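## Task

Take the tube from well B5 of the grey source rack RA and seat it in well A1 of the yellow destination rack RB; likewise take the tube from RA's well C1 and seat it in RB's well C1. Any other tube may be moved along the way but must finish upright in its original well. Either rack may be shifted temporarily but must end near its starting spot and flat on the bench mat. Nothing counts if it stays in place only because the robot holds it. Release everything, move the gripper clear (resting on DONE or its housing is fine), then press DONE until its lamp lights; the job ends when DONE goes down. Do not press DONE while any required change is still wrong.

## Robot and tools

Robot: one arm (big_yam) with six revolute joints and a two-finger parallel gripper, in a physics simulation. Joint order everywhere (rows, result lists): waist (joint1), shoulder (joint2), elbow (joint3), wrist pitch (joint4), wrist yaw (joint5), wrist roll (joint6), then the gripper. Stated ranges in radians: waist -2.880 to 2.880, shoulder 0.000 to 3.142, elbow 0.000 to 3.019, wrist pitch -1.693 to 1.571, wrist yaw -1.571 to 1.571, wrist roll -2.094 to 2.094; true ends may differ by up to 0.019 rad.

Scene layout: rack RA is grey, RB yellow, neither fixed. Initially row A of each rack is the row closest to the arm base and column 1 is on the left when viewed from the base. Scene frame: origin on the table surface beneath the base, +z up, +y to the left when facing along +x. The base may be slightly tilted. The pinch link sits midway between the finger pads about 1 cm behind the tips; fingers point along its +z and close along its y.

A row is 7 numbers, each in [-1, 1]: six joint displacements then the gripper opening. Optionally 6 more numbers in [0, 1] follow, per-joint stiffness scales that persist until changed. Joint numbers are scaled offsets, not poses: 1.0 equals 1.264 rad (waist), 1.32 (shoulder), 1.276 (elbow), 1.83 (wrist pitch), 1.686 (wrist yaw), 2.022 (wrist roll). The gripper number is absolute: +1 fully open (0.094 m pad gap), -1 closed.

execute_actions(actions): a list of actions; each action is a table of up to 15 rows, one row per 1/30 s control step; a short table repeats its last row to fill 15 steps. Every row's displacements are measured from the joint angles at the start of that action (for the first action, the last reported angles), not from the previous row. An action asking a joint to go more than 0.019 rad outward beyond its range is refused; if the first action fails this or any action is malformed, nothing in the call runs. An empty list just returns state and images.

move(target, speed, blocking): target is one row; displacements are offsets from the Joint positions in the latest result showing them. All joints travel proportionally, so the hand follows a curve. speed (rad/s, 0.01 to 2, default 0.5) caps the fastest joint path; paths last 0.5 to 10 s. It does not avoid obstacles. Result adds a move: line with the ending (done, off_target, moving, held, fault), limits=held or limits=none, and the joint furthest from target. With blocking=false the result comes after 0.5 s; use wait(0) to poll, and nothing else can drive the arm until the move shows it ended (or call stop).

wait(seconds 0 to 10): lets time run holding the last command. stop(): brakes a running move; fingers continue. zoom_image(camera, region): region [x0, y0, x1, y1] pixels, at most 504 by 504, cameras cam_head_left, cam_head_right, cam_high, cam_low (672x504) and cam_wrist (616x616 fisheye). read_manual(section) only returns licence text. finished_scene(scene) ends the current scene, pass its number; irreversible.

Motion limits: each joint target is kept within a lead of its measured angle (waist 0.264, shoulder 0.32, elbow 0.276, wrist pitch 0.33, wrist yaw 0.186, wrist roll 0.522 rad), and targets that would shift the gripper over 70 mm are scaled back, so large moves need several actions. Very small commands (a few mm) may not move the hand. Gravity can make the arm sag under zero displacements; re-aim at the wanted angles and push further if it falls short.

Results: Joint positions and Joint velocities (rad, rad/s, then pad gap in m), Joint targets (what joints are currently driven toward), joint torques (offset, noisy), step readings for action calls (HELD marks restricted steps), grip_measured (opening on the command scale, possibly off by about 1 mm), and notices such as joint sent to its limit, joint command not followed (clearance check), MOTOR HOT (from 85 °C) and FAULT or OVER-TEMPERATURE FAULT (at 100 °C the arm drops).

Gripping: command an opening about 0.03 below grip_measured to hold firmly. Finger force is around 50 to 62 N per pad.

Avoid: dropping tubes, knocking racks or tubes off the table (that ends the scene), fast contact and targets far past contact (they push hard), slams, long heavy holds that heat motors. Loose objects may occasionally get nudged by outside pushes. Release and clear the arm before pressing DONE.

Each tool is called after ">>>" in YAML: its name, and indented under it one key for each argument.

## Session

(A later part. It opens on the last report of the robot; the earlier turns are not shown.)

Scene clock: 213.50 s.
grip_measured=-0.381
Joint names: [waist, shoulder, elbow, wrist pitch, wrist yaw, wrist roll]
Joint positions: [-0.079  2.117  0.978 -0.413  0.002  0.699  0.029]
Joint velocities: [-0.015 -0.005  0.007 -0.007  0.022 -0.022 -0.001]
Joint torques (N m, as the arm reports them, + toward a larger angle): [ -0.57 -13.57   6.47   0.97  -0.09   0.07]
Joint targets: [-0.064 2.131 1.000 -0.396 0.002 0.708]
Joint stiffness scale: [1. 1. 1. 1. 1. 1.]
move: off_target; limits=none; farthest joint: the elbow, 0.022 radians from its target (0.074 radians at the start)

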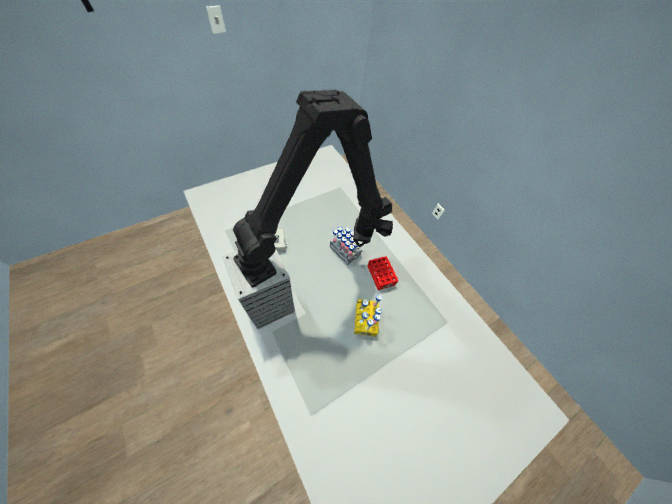

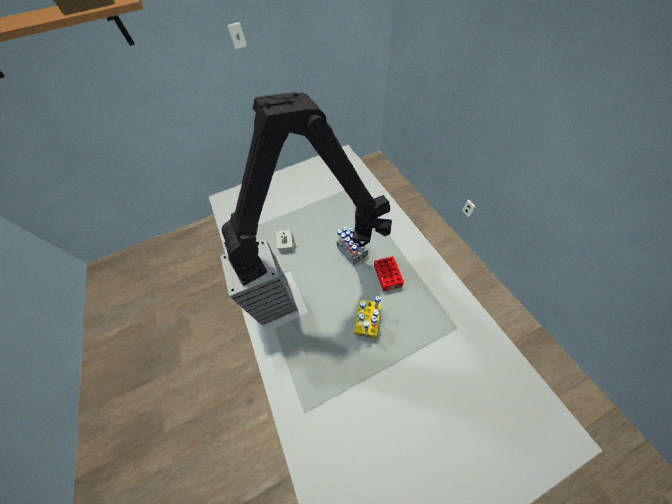

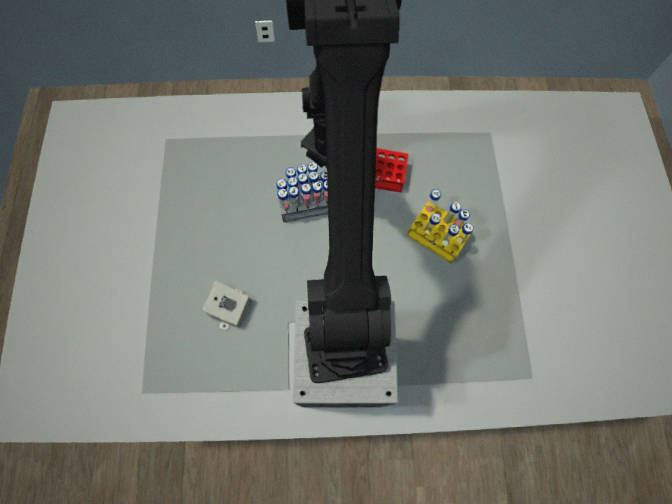

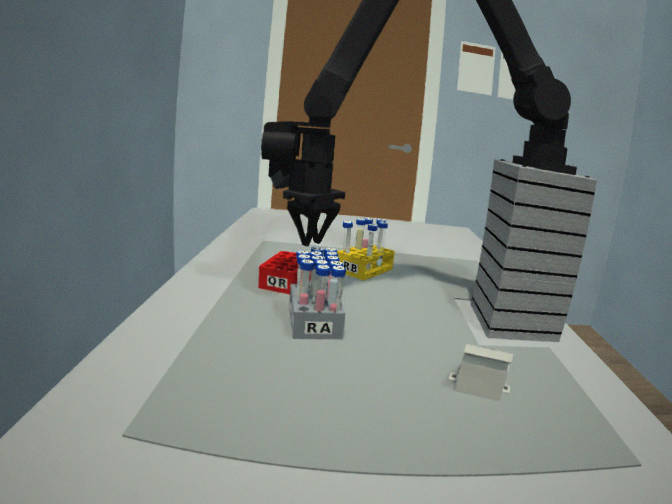

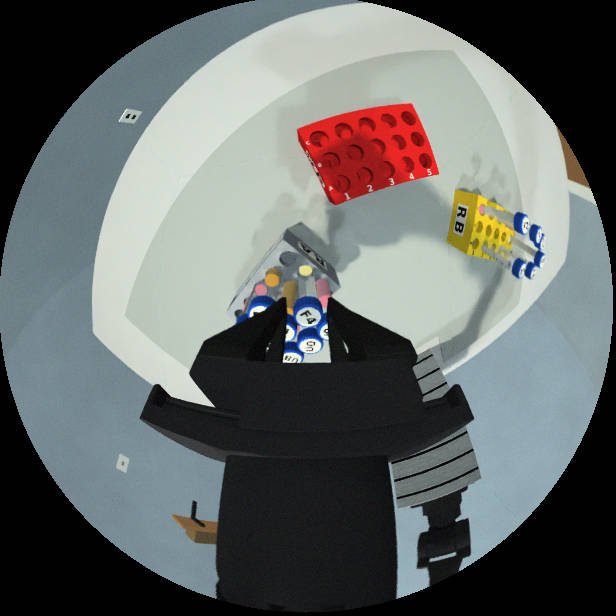

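>>> move:
  target: [0,0.048,0.005,0.03,0,0.005,-0.38]
  speed: 0.08

>>> zoom_image:
  camera: "cam_wrist"
  region: [200,180,440,380]

Scene clock: 219.57 s.
grip_measured=-0.381
Joint names: [waist, shoulder, elbow, wrist pitch, wrist yaw, wrist roll]
Joint positions: [-0.079  2.167  0.978 -0.376  0.002  0.699  0.029]
Joint velocities: [-0.005 -0.005  0.002 -0.012 -0.022 -0.022 -0.001]
Joint torques (N m, as the arm reports them, + toward a larger angle): [ -2.09 -13.91   4.45   0.98  -0.04   0.08]
Joint targets: [-0.079 2.180 0.984 -0.359 0.002 0.709]
Joint stiffness scale: [1. 1. 1. 1. 1. 1.]
move: done; limits=none; farthest joint: the wrist pitch, 0.018 radians from its target (0.055 radians at the start)

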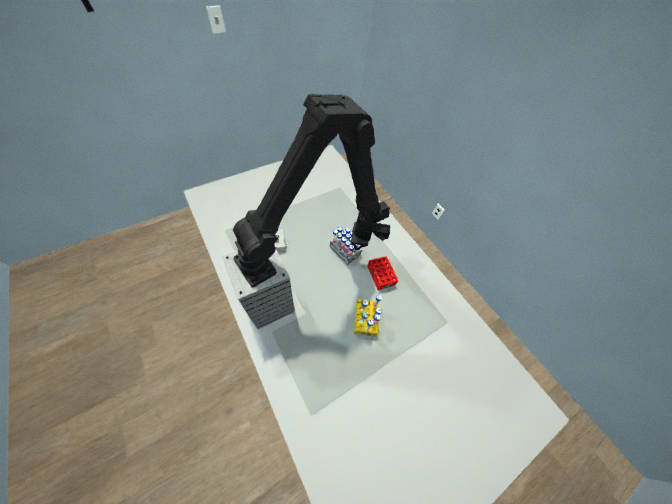

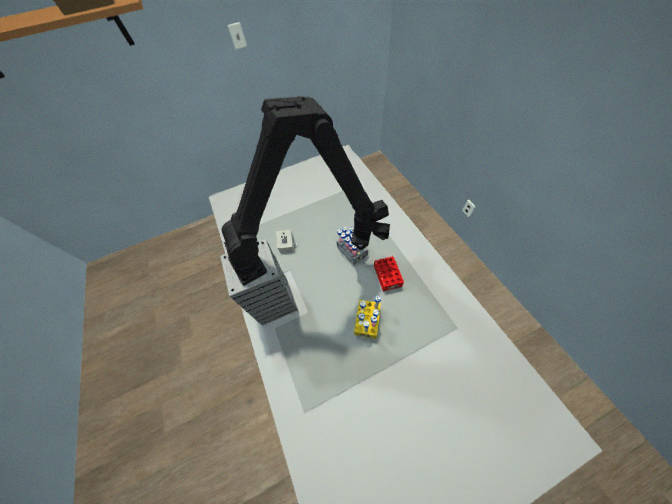

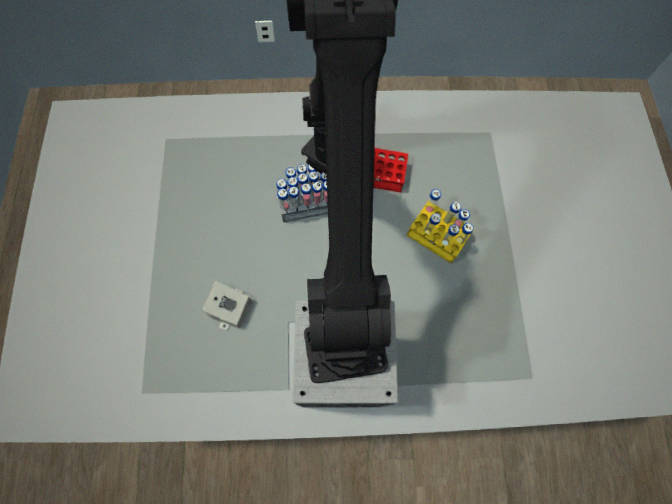

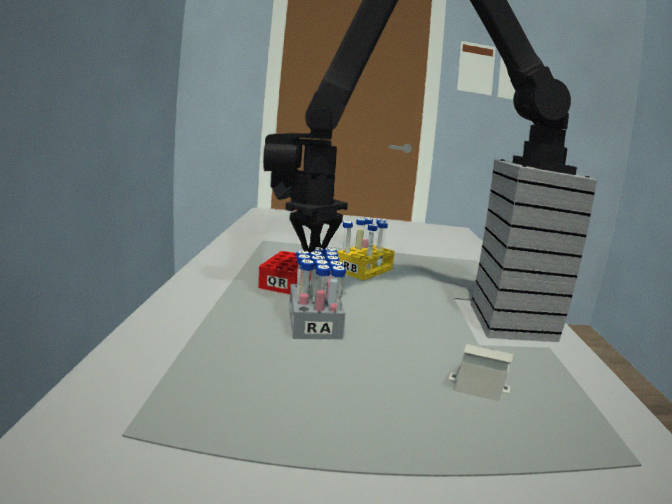

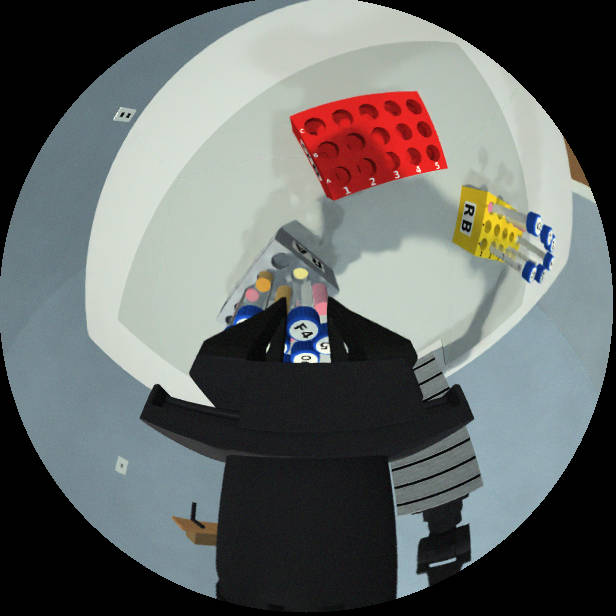

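Region (200, 180, 440, 380) of cam_wrist's 616x616 image, scaled by 2.100, with more detail than that image has.

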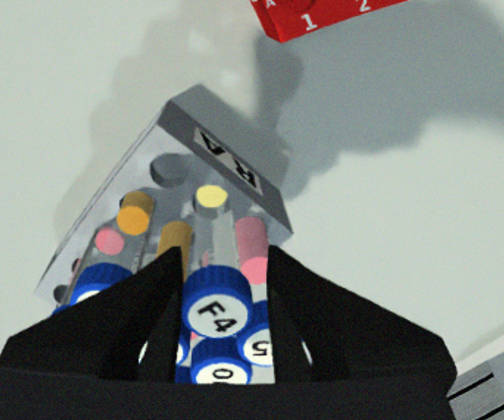

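>>> move:
  target: [0.021,0,0.005,0,0,0,-0.38]
  speed: 0.04

>>> move:
  target: [0,0,0.005,0,0,0,-0.58]

>>> zoom_image:
  camera: "cam_wrist"
  region: [200,180,440,380]

Scene clock: 225.80 s.
grip_measured=-0.381
Joint names: [waist, shoulder, elbow, wrist pitch, wrist yaw, wrist roll]
Joint positions: [-0.065  2.167  0.978 -0.376  0.002  0.699  0.029]
Joint velocities: [-0.015 -0.015  0.002  0.007 -0.007 -0.007  0.   ]
Joint torques (N m, as the arm reports them, + toward a larger angle): [ -2.26 -14.72   4.41   0.53  -0.07   0.  ]
Joint targets: [-0.052 2.167 0.984 -0.376 0.002 0.699]
Joint stiffness scale: [1. 1. 1. 1. 1. 1.]
move: done; limits=none; farthest joint: the waist, 0.013 radians from its target (0.026 radians at the start)

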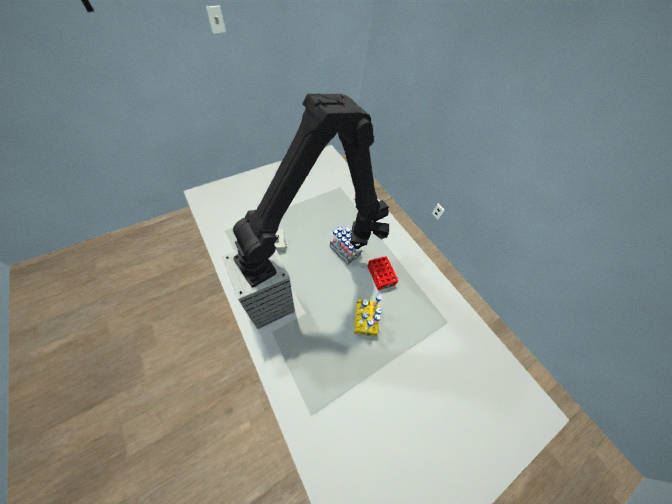

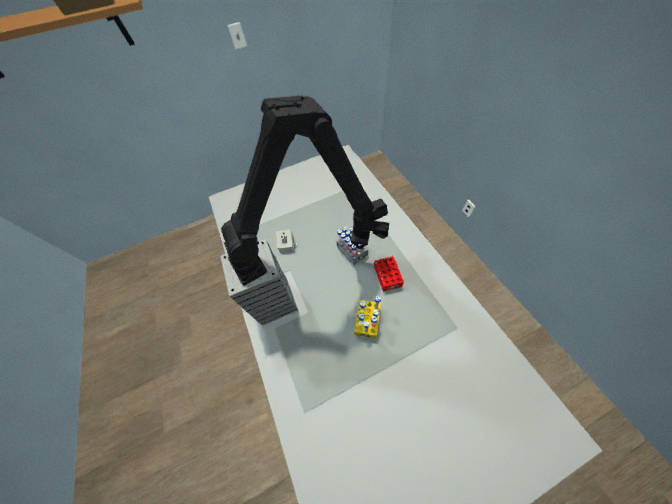

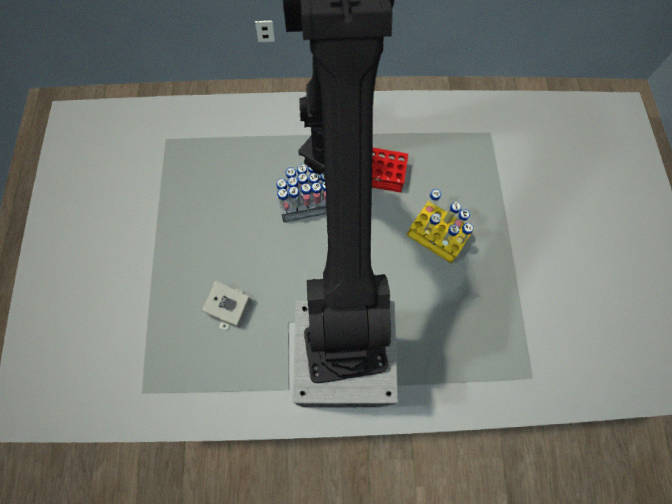

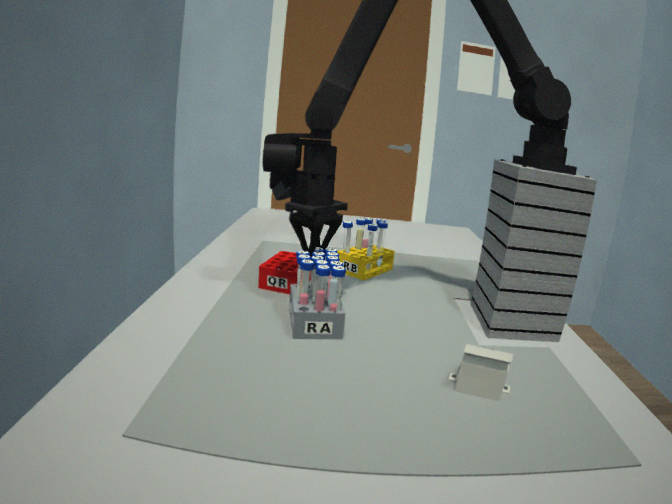

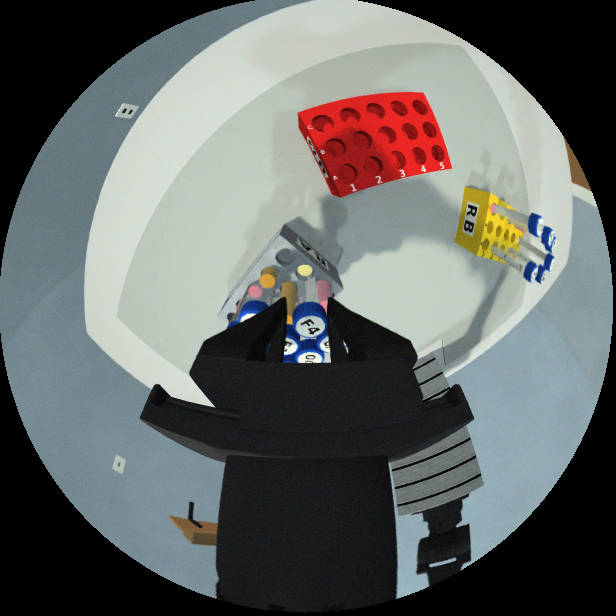

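Scene clock: 226.50 s.
grip_measured=-0.547
Joint names: [waist, shoulder, elbow, wrist pitch, wrist yaw, wrist roll]
Joint positions: [-0.065  2.167  0.978 -0.376  0.002  0.699  0.021]
Joint velocities: [-0.005 -0.015  0.007 -0.002 -0.066 -0.051 -0.001]
Joint torques (N m, as the arm reports them, + toward a larger angle): [ -2.5  -14.71   4.37   0.45  -0.14  -0.04]
Joint targets: [-0.065 2.167 0.984 -0.376 0.002 0.699]
Joint stiffness scale: [1. 1. 1. 1. 1. 1.]
move: done; limits=none; farthest joint: the elbow, 0.006 radians from its target (0.006 radians at the start)

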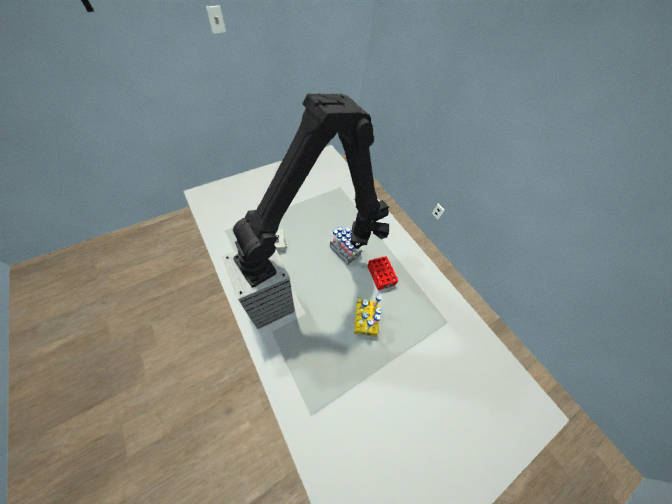

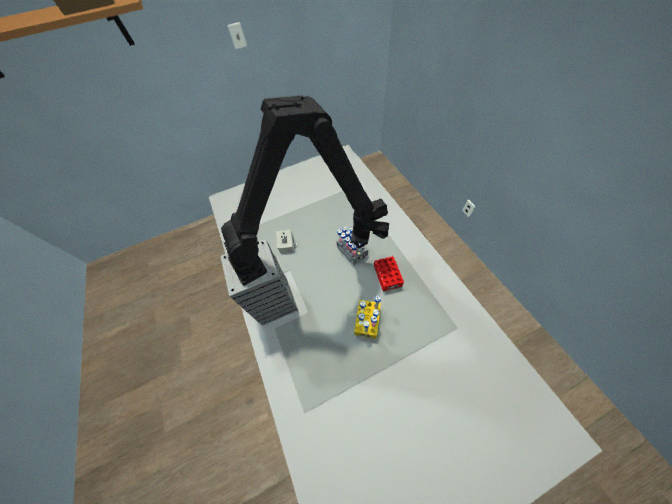

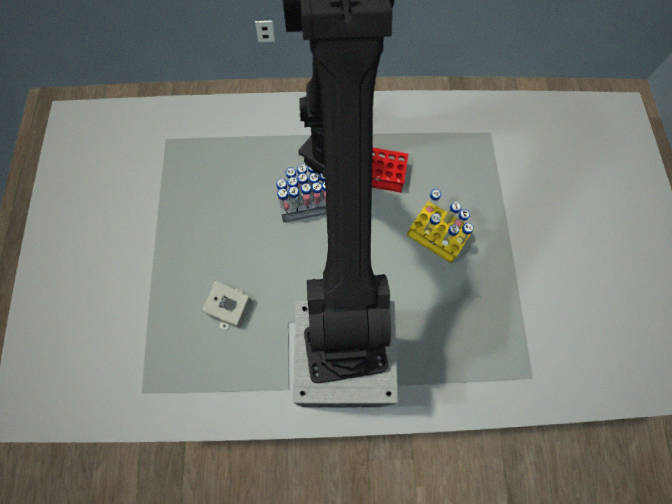

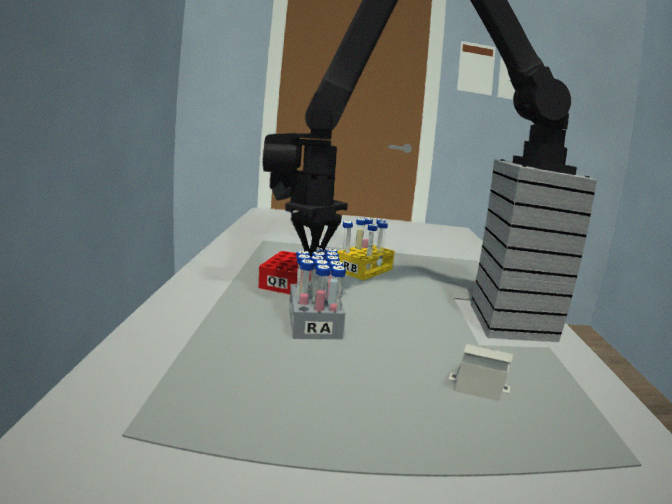

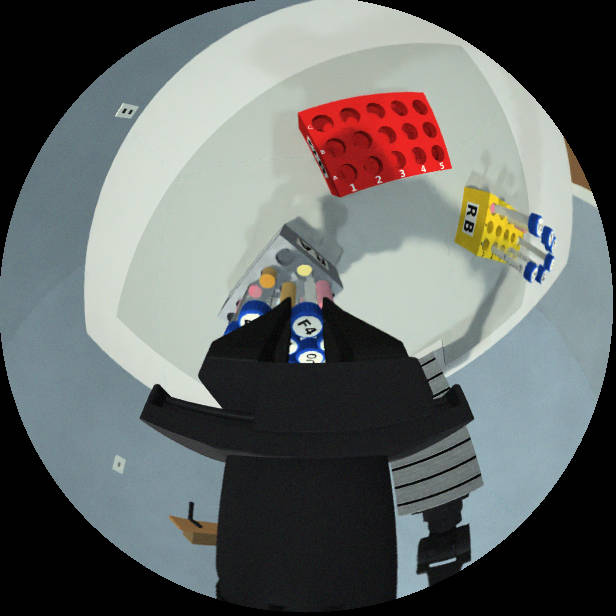

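Region (200, 180, 440, 380) of cam_wrist's 616x616 image, scaled by 2.100, with more detail than that image has.

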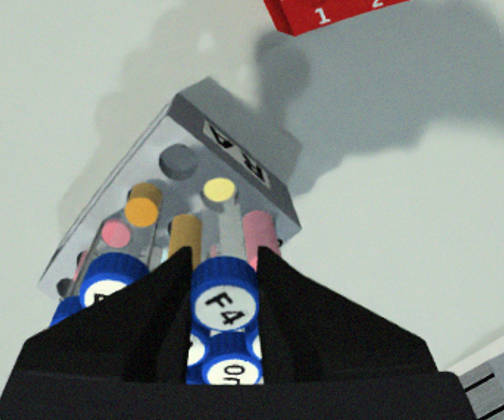

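>>> move:
  target: [0,-0.16,-0.017,-0.108,0,0,-0.58]
  speed: 0.15

>>> move:
  target: [-0.3,-0.06,-0.11,0.035,0,-0.6,-0.58]
  speed: 0.7

Scene clock: 243.40 s.
grip_measured=-0.547
Joint names: [waist, shoulder, elbow, wrist pitch, wrist yaw, wrist roll]
Joint positions: [-0.065  1.967  0.959 -0.558  0.002  0.699  0.021]
Joint velocities: [ 0.015 -0.005 -0.017  0.007 -0.022  0.081  0.001]
Joint torques (N m, as the arm reports them, + toward a larger angle): [ -2.3  -14.74   5.27  -0.01  -0.07  -0.01]
Joint targets: [-0.065 1.955 0.956 -0.574 0.002 0.699]
Joint stiffness scale: [1. 1. 1. 1. 1. 1.]
move: done; limits=none; farthest joint: the wrist pitch, 0.016 radians from its target (0.197 radians at the start)

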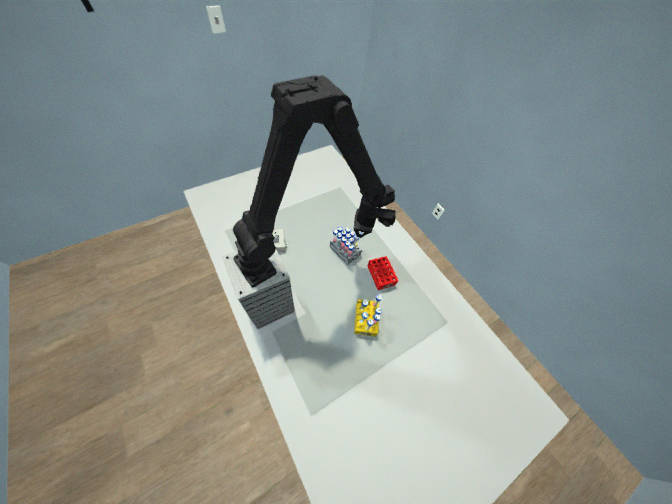

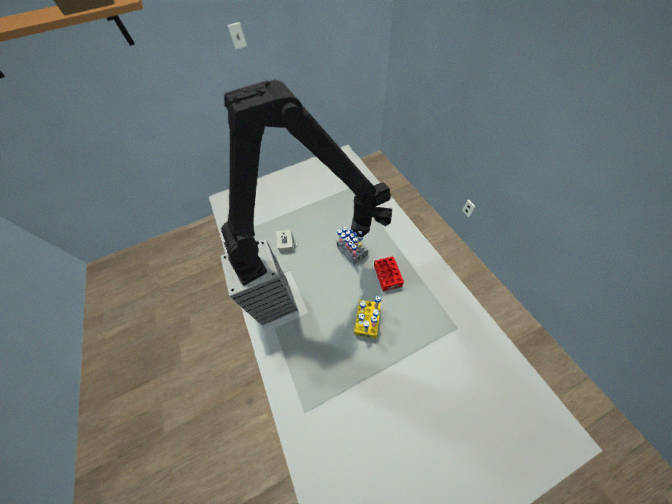

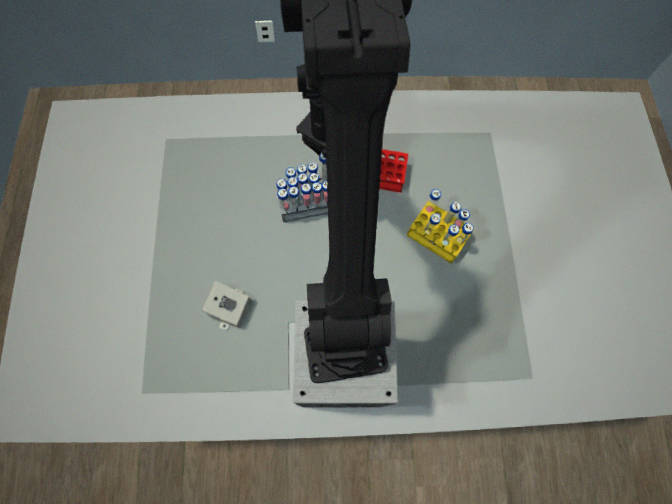

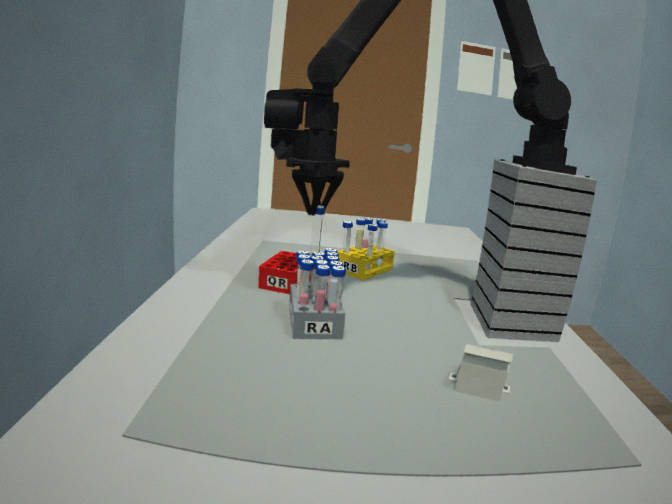

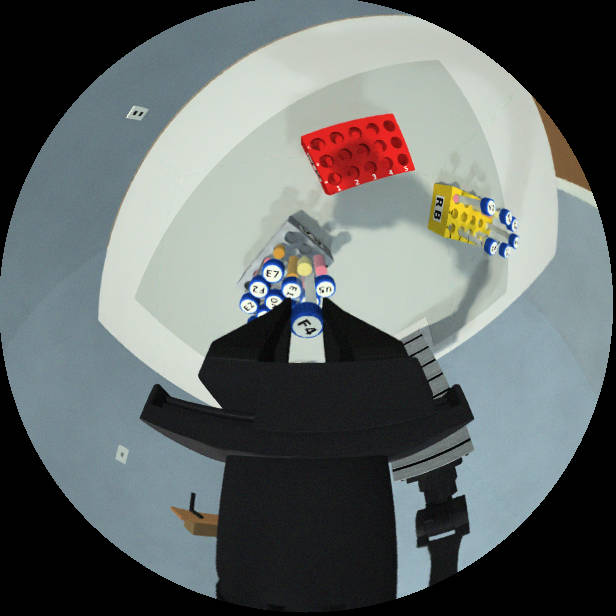

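Scene clock: 246.00 s.
grip_measured=-0.547
Joint names: [waist, shoulder, elbow, wrist pitch, wrist yaw, wrist roll]
Joint positions: [-0.436  1.904  0.821 -0.512  0.002 -0.503  0.021]
Joint velocities: [-0.015 -0.005 -0.002 -0.017 -0.022 -0.007 -0.001]
Joint torques (N m, as the arm reports them, + toward a larger angle): [ -3.15 -14.15   4.55   0.99  -0.16  -0.16]
Joint targets: [-0.445 1.887 0.819 -0.494 0.002 -0.514]
Joint stiffness scale: [1. 1. 1. 1. 1. 1.]
move: done; limits=none; farthest joint: the wrist pitch, 0.018 radians from its target (0.064 radians at the start)

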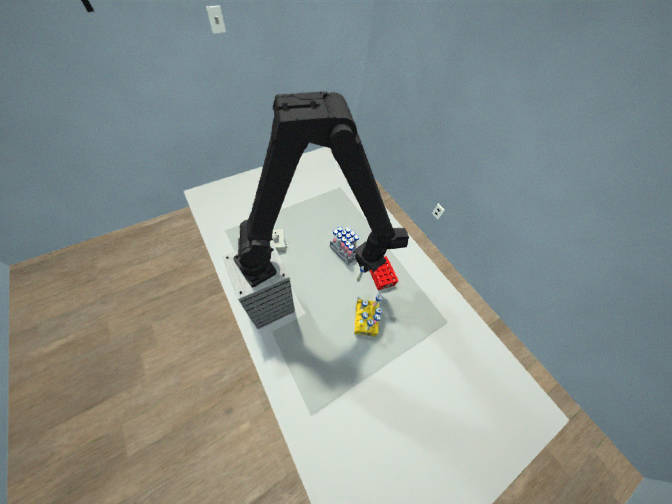

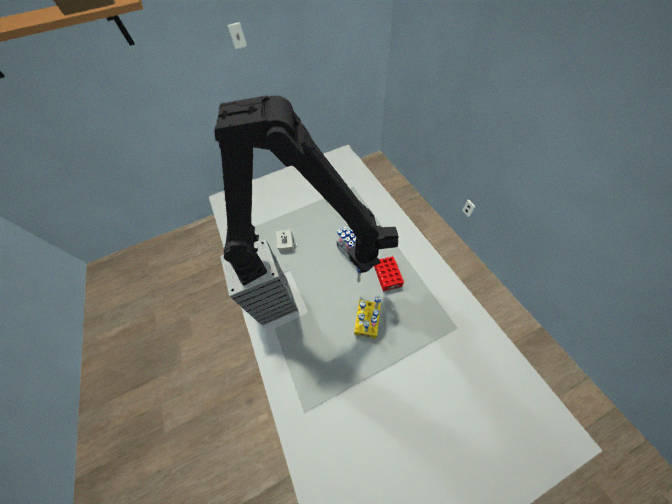

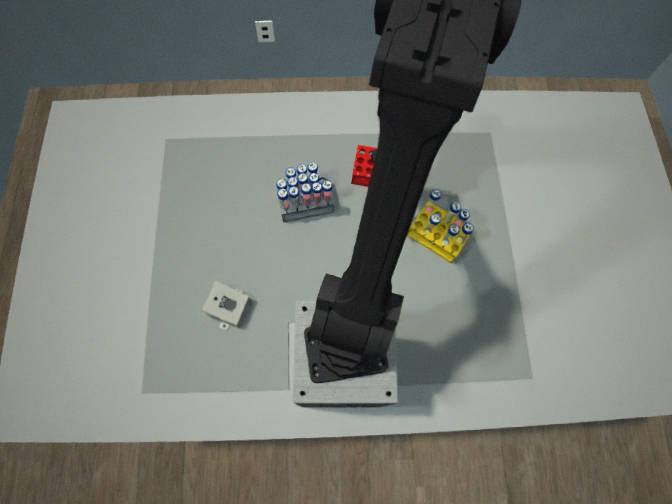

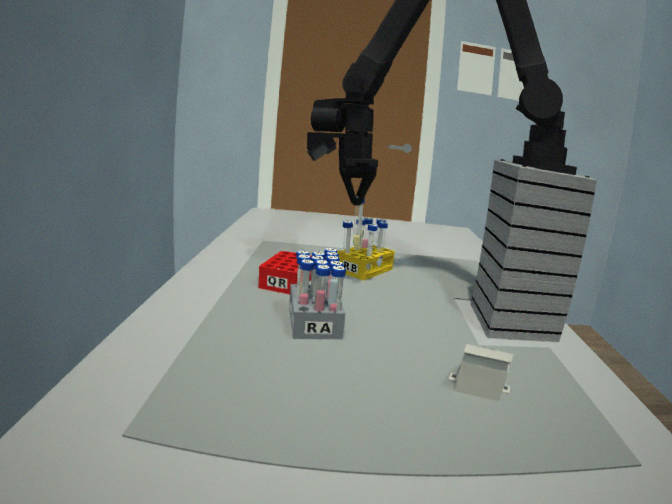

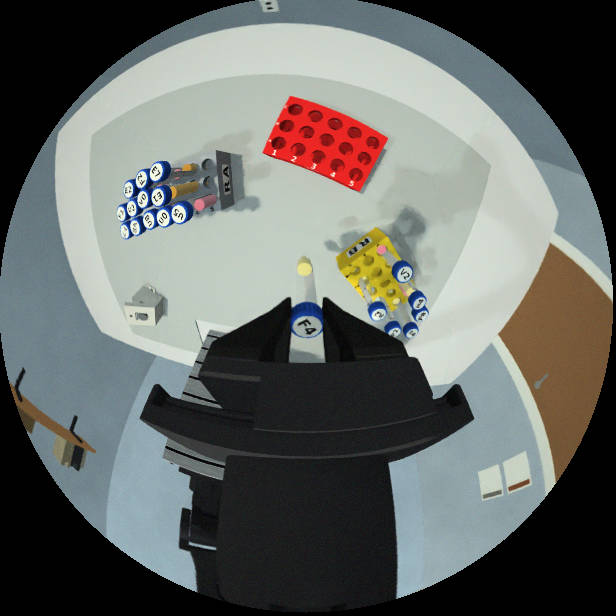

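>>> move:
  target: [-0.155,0.045,0.003,0.058,0,-0.46,-0.58]
  speed: 0.5

>>> zoom_image:
  camera: "cam_wrist"
  region: [230,190,390,330]

>>> zoom_image:
  camera: "cam_low"
  region: [310,180,410,280]

Scene clock: 253.47 s.
grip_measured=-0.547
Joint names: [waist, shoulder, elbow, wrist pitch, wrist yaw, wrist roll]
Joint positions: [-0.62   1.949  0.821 -0.423  0.002 -1.422  0.021]
Joint velocities: [ 0.015 -0.005 -0.007 -0.002  0.066 -0.007 -0.   ]
Joint torques (N m, as the arm reports them, + toward a larger angle): [ -3.35 -11.71   4.56   1.09  -0.24  -0.1 ]
Joint targets: [-0.632 1.963 0.825 -0.405 0.002 -1.433]
Joint stiffness scale: [1. 1. 1. 1. 1. 1.]
move: done; limits=none; farthest joint: the wrist pitch, 0.017 radians from its target (0.106 radians at the start)

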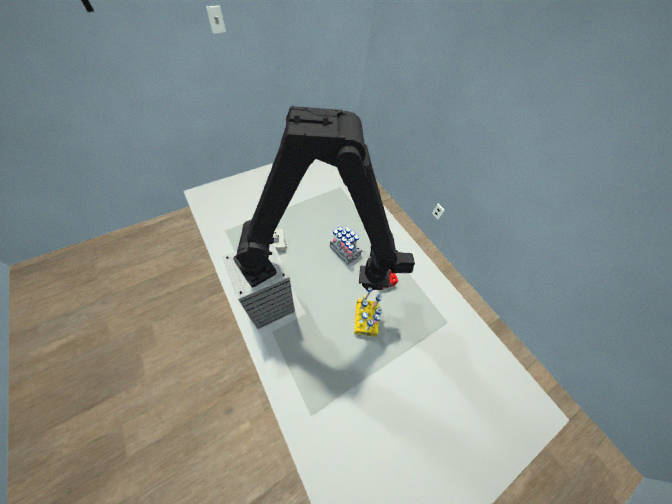

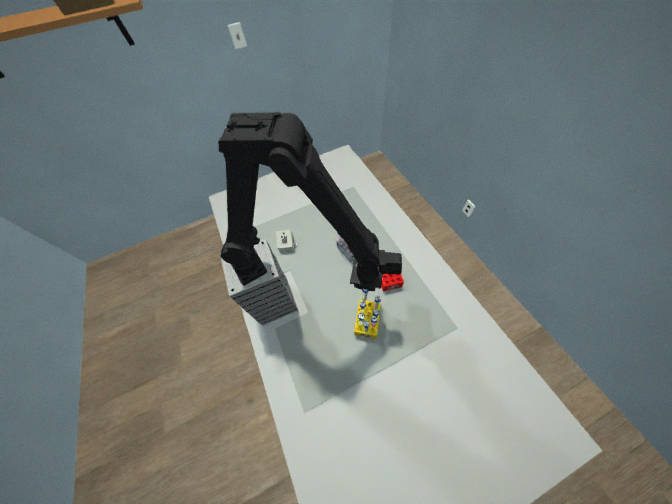

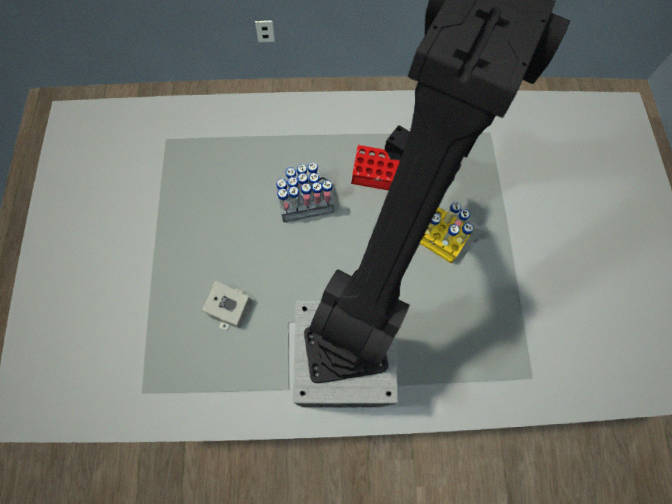

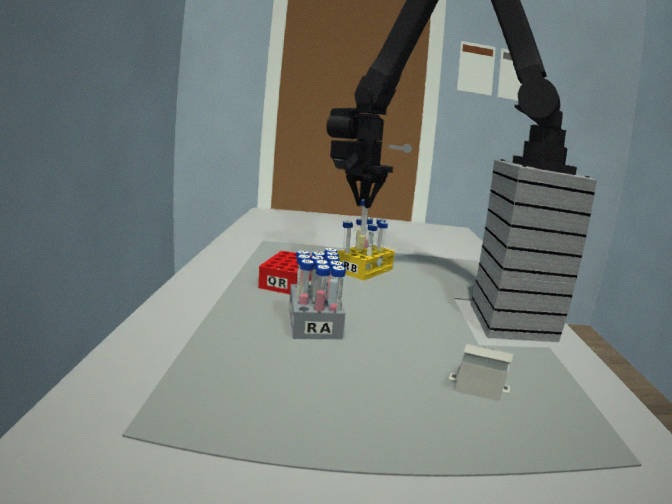

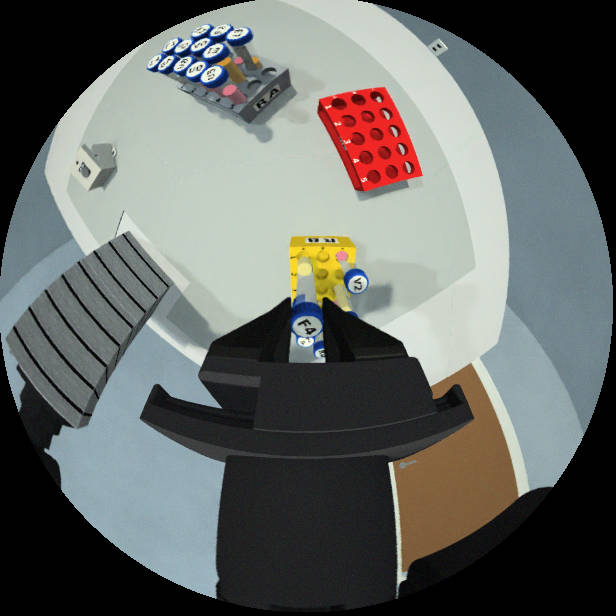

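Region (230, 190, 390, 330) of cam_wrist's 616x616 image, scaled by 3.150, with more detail than that image has; it fills the top 441 rows of this view, and the rest is white.

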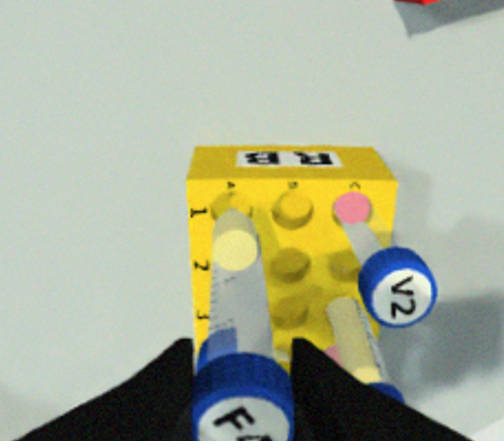

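Region (310, 180, 410, 280) of cam_low's 672x504 image, scaled by 5.040, with more detail than that image has.

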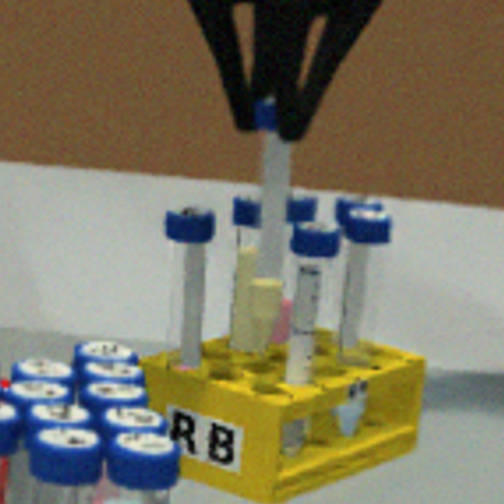

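>>> move:
  target: [0,0.082,0.008,0.058,0,0,-0.58]
  speed: 0.06

>>> zoom_image:
  camera: "cam_wrist"
  region: [230,190,390,330]

>>> zoom_image:
  camera: "cam_low"
  region: [310,180,410,280]

Scene clock: 263.30 s.
grip_measured=-0.547
Joint names: [waist, shoulder, elbow, wrist pitch, wrist yaw, wrist roll]
Joint positions: [-0.62   2.04   0.821 -0.331  0.005 -1.423  0.021]
Joint velocities: [-0.005 -0.005 -0.007  0.002  0.022  0.037 -0.   ]
Joint torques (N m, as the arm reports them, + toward a larger angle): [ -2.29 -12.18   4.6    1.01  -0.36  -0.03]
Joint targets: [-0.620 2.058 0.831 -0.317 0.002 -1.422]
Joint stiffness scale: [1. 1. 1. 1. 1. 1.]
move: done; limits=none; farthest joint: the shoulder, 0.017 radians from its target (0.108 radians at the start)

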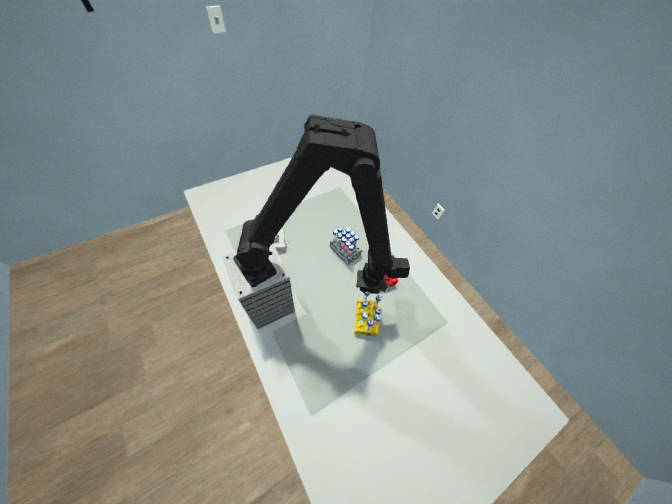

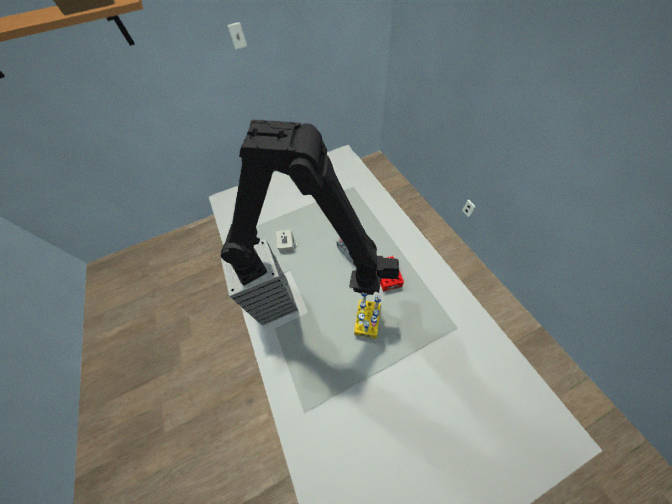

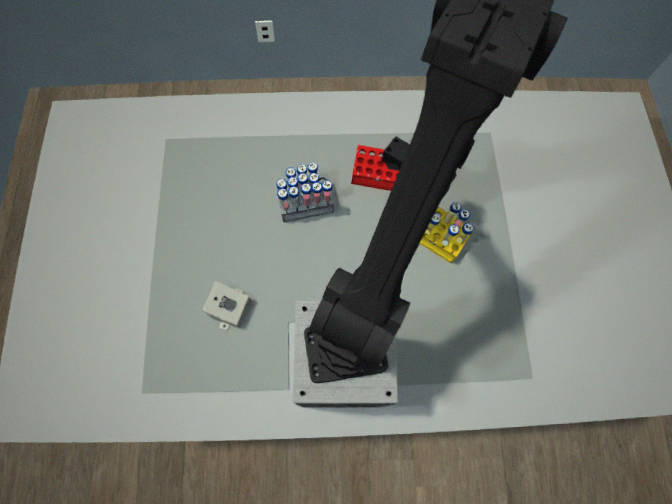

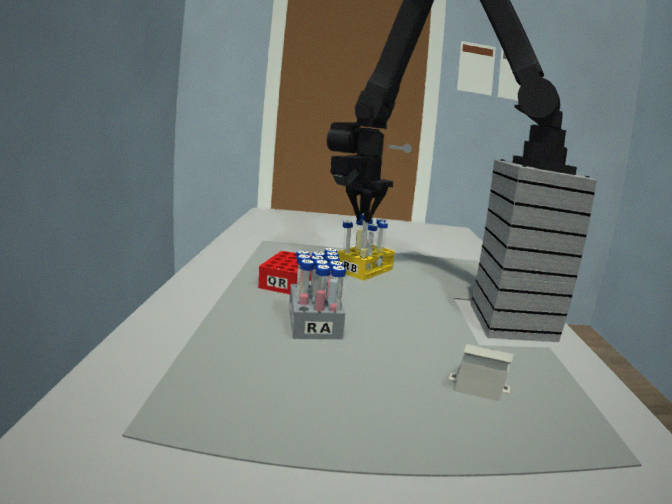

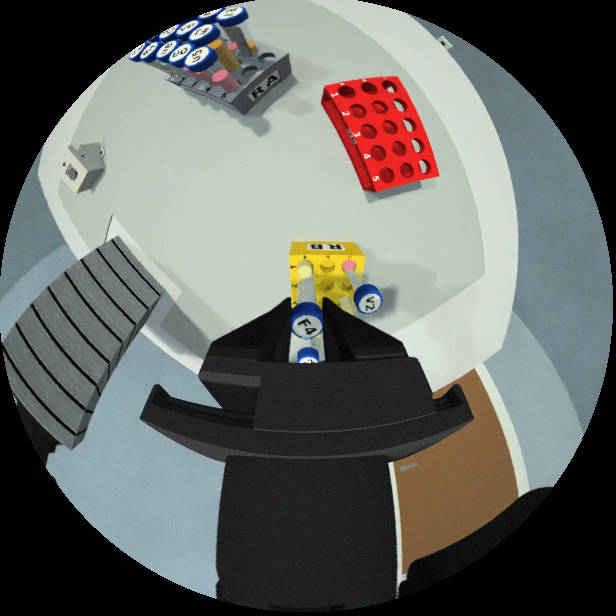

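Region (230, 190, 390, 330) of cam_wrist's 616x616 image, scaled by 3.150, with more detail than that image has; it fills the top 441 rows of this view, and the rest is white.

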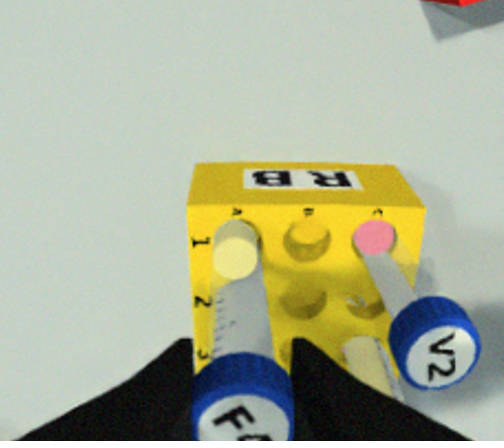

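Region (310, 180, 410, 280) of cam_low's 672x504 image, scaled by 5.040, with more detail than that image has.

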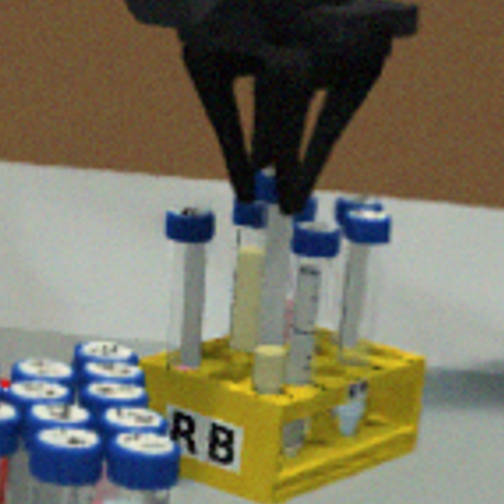

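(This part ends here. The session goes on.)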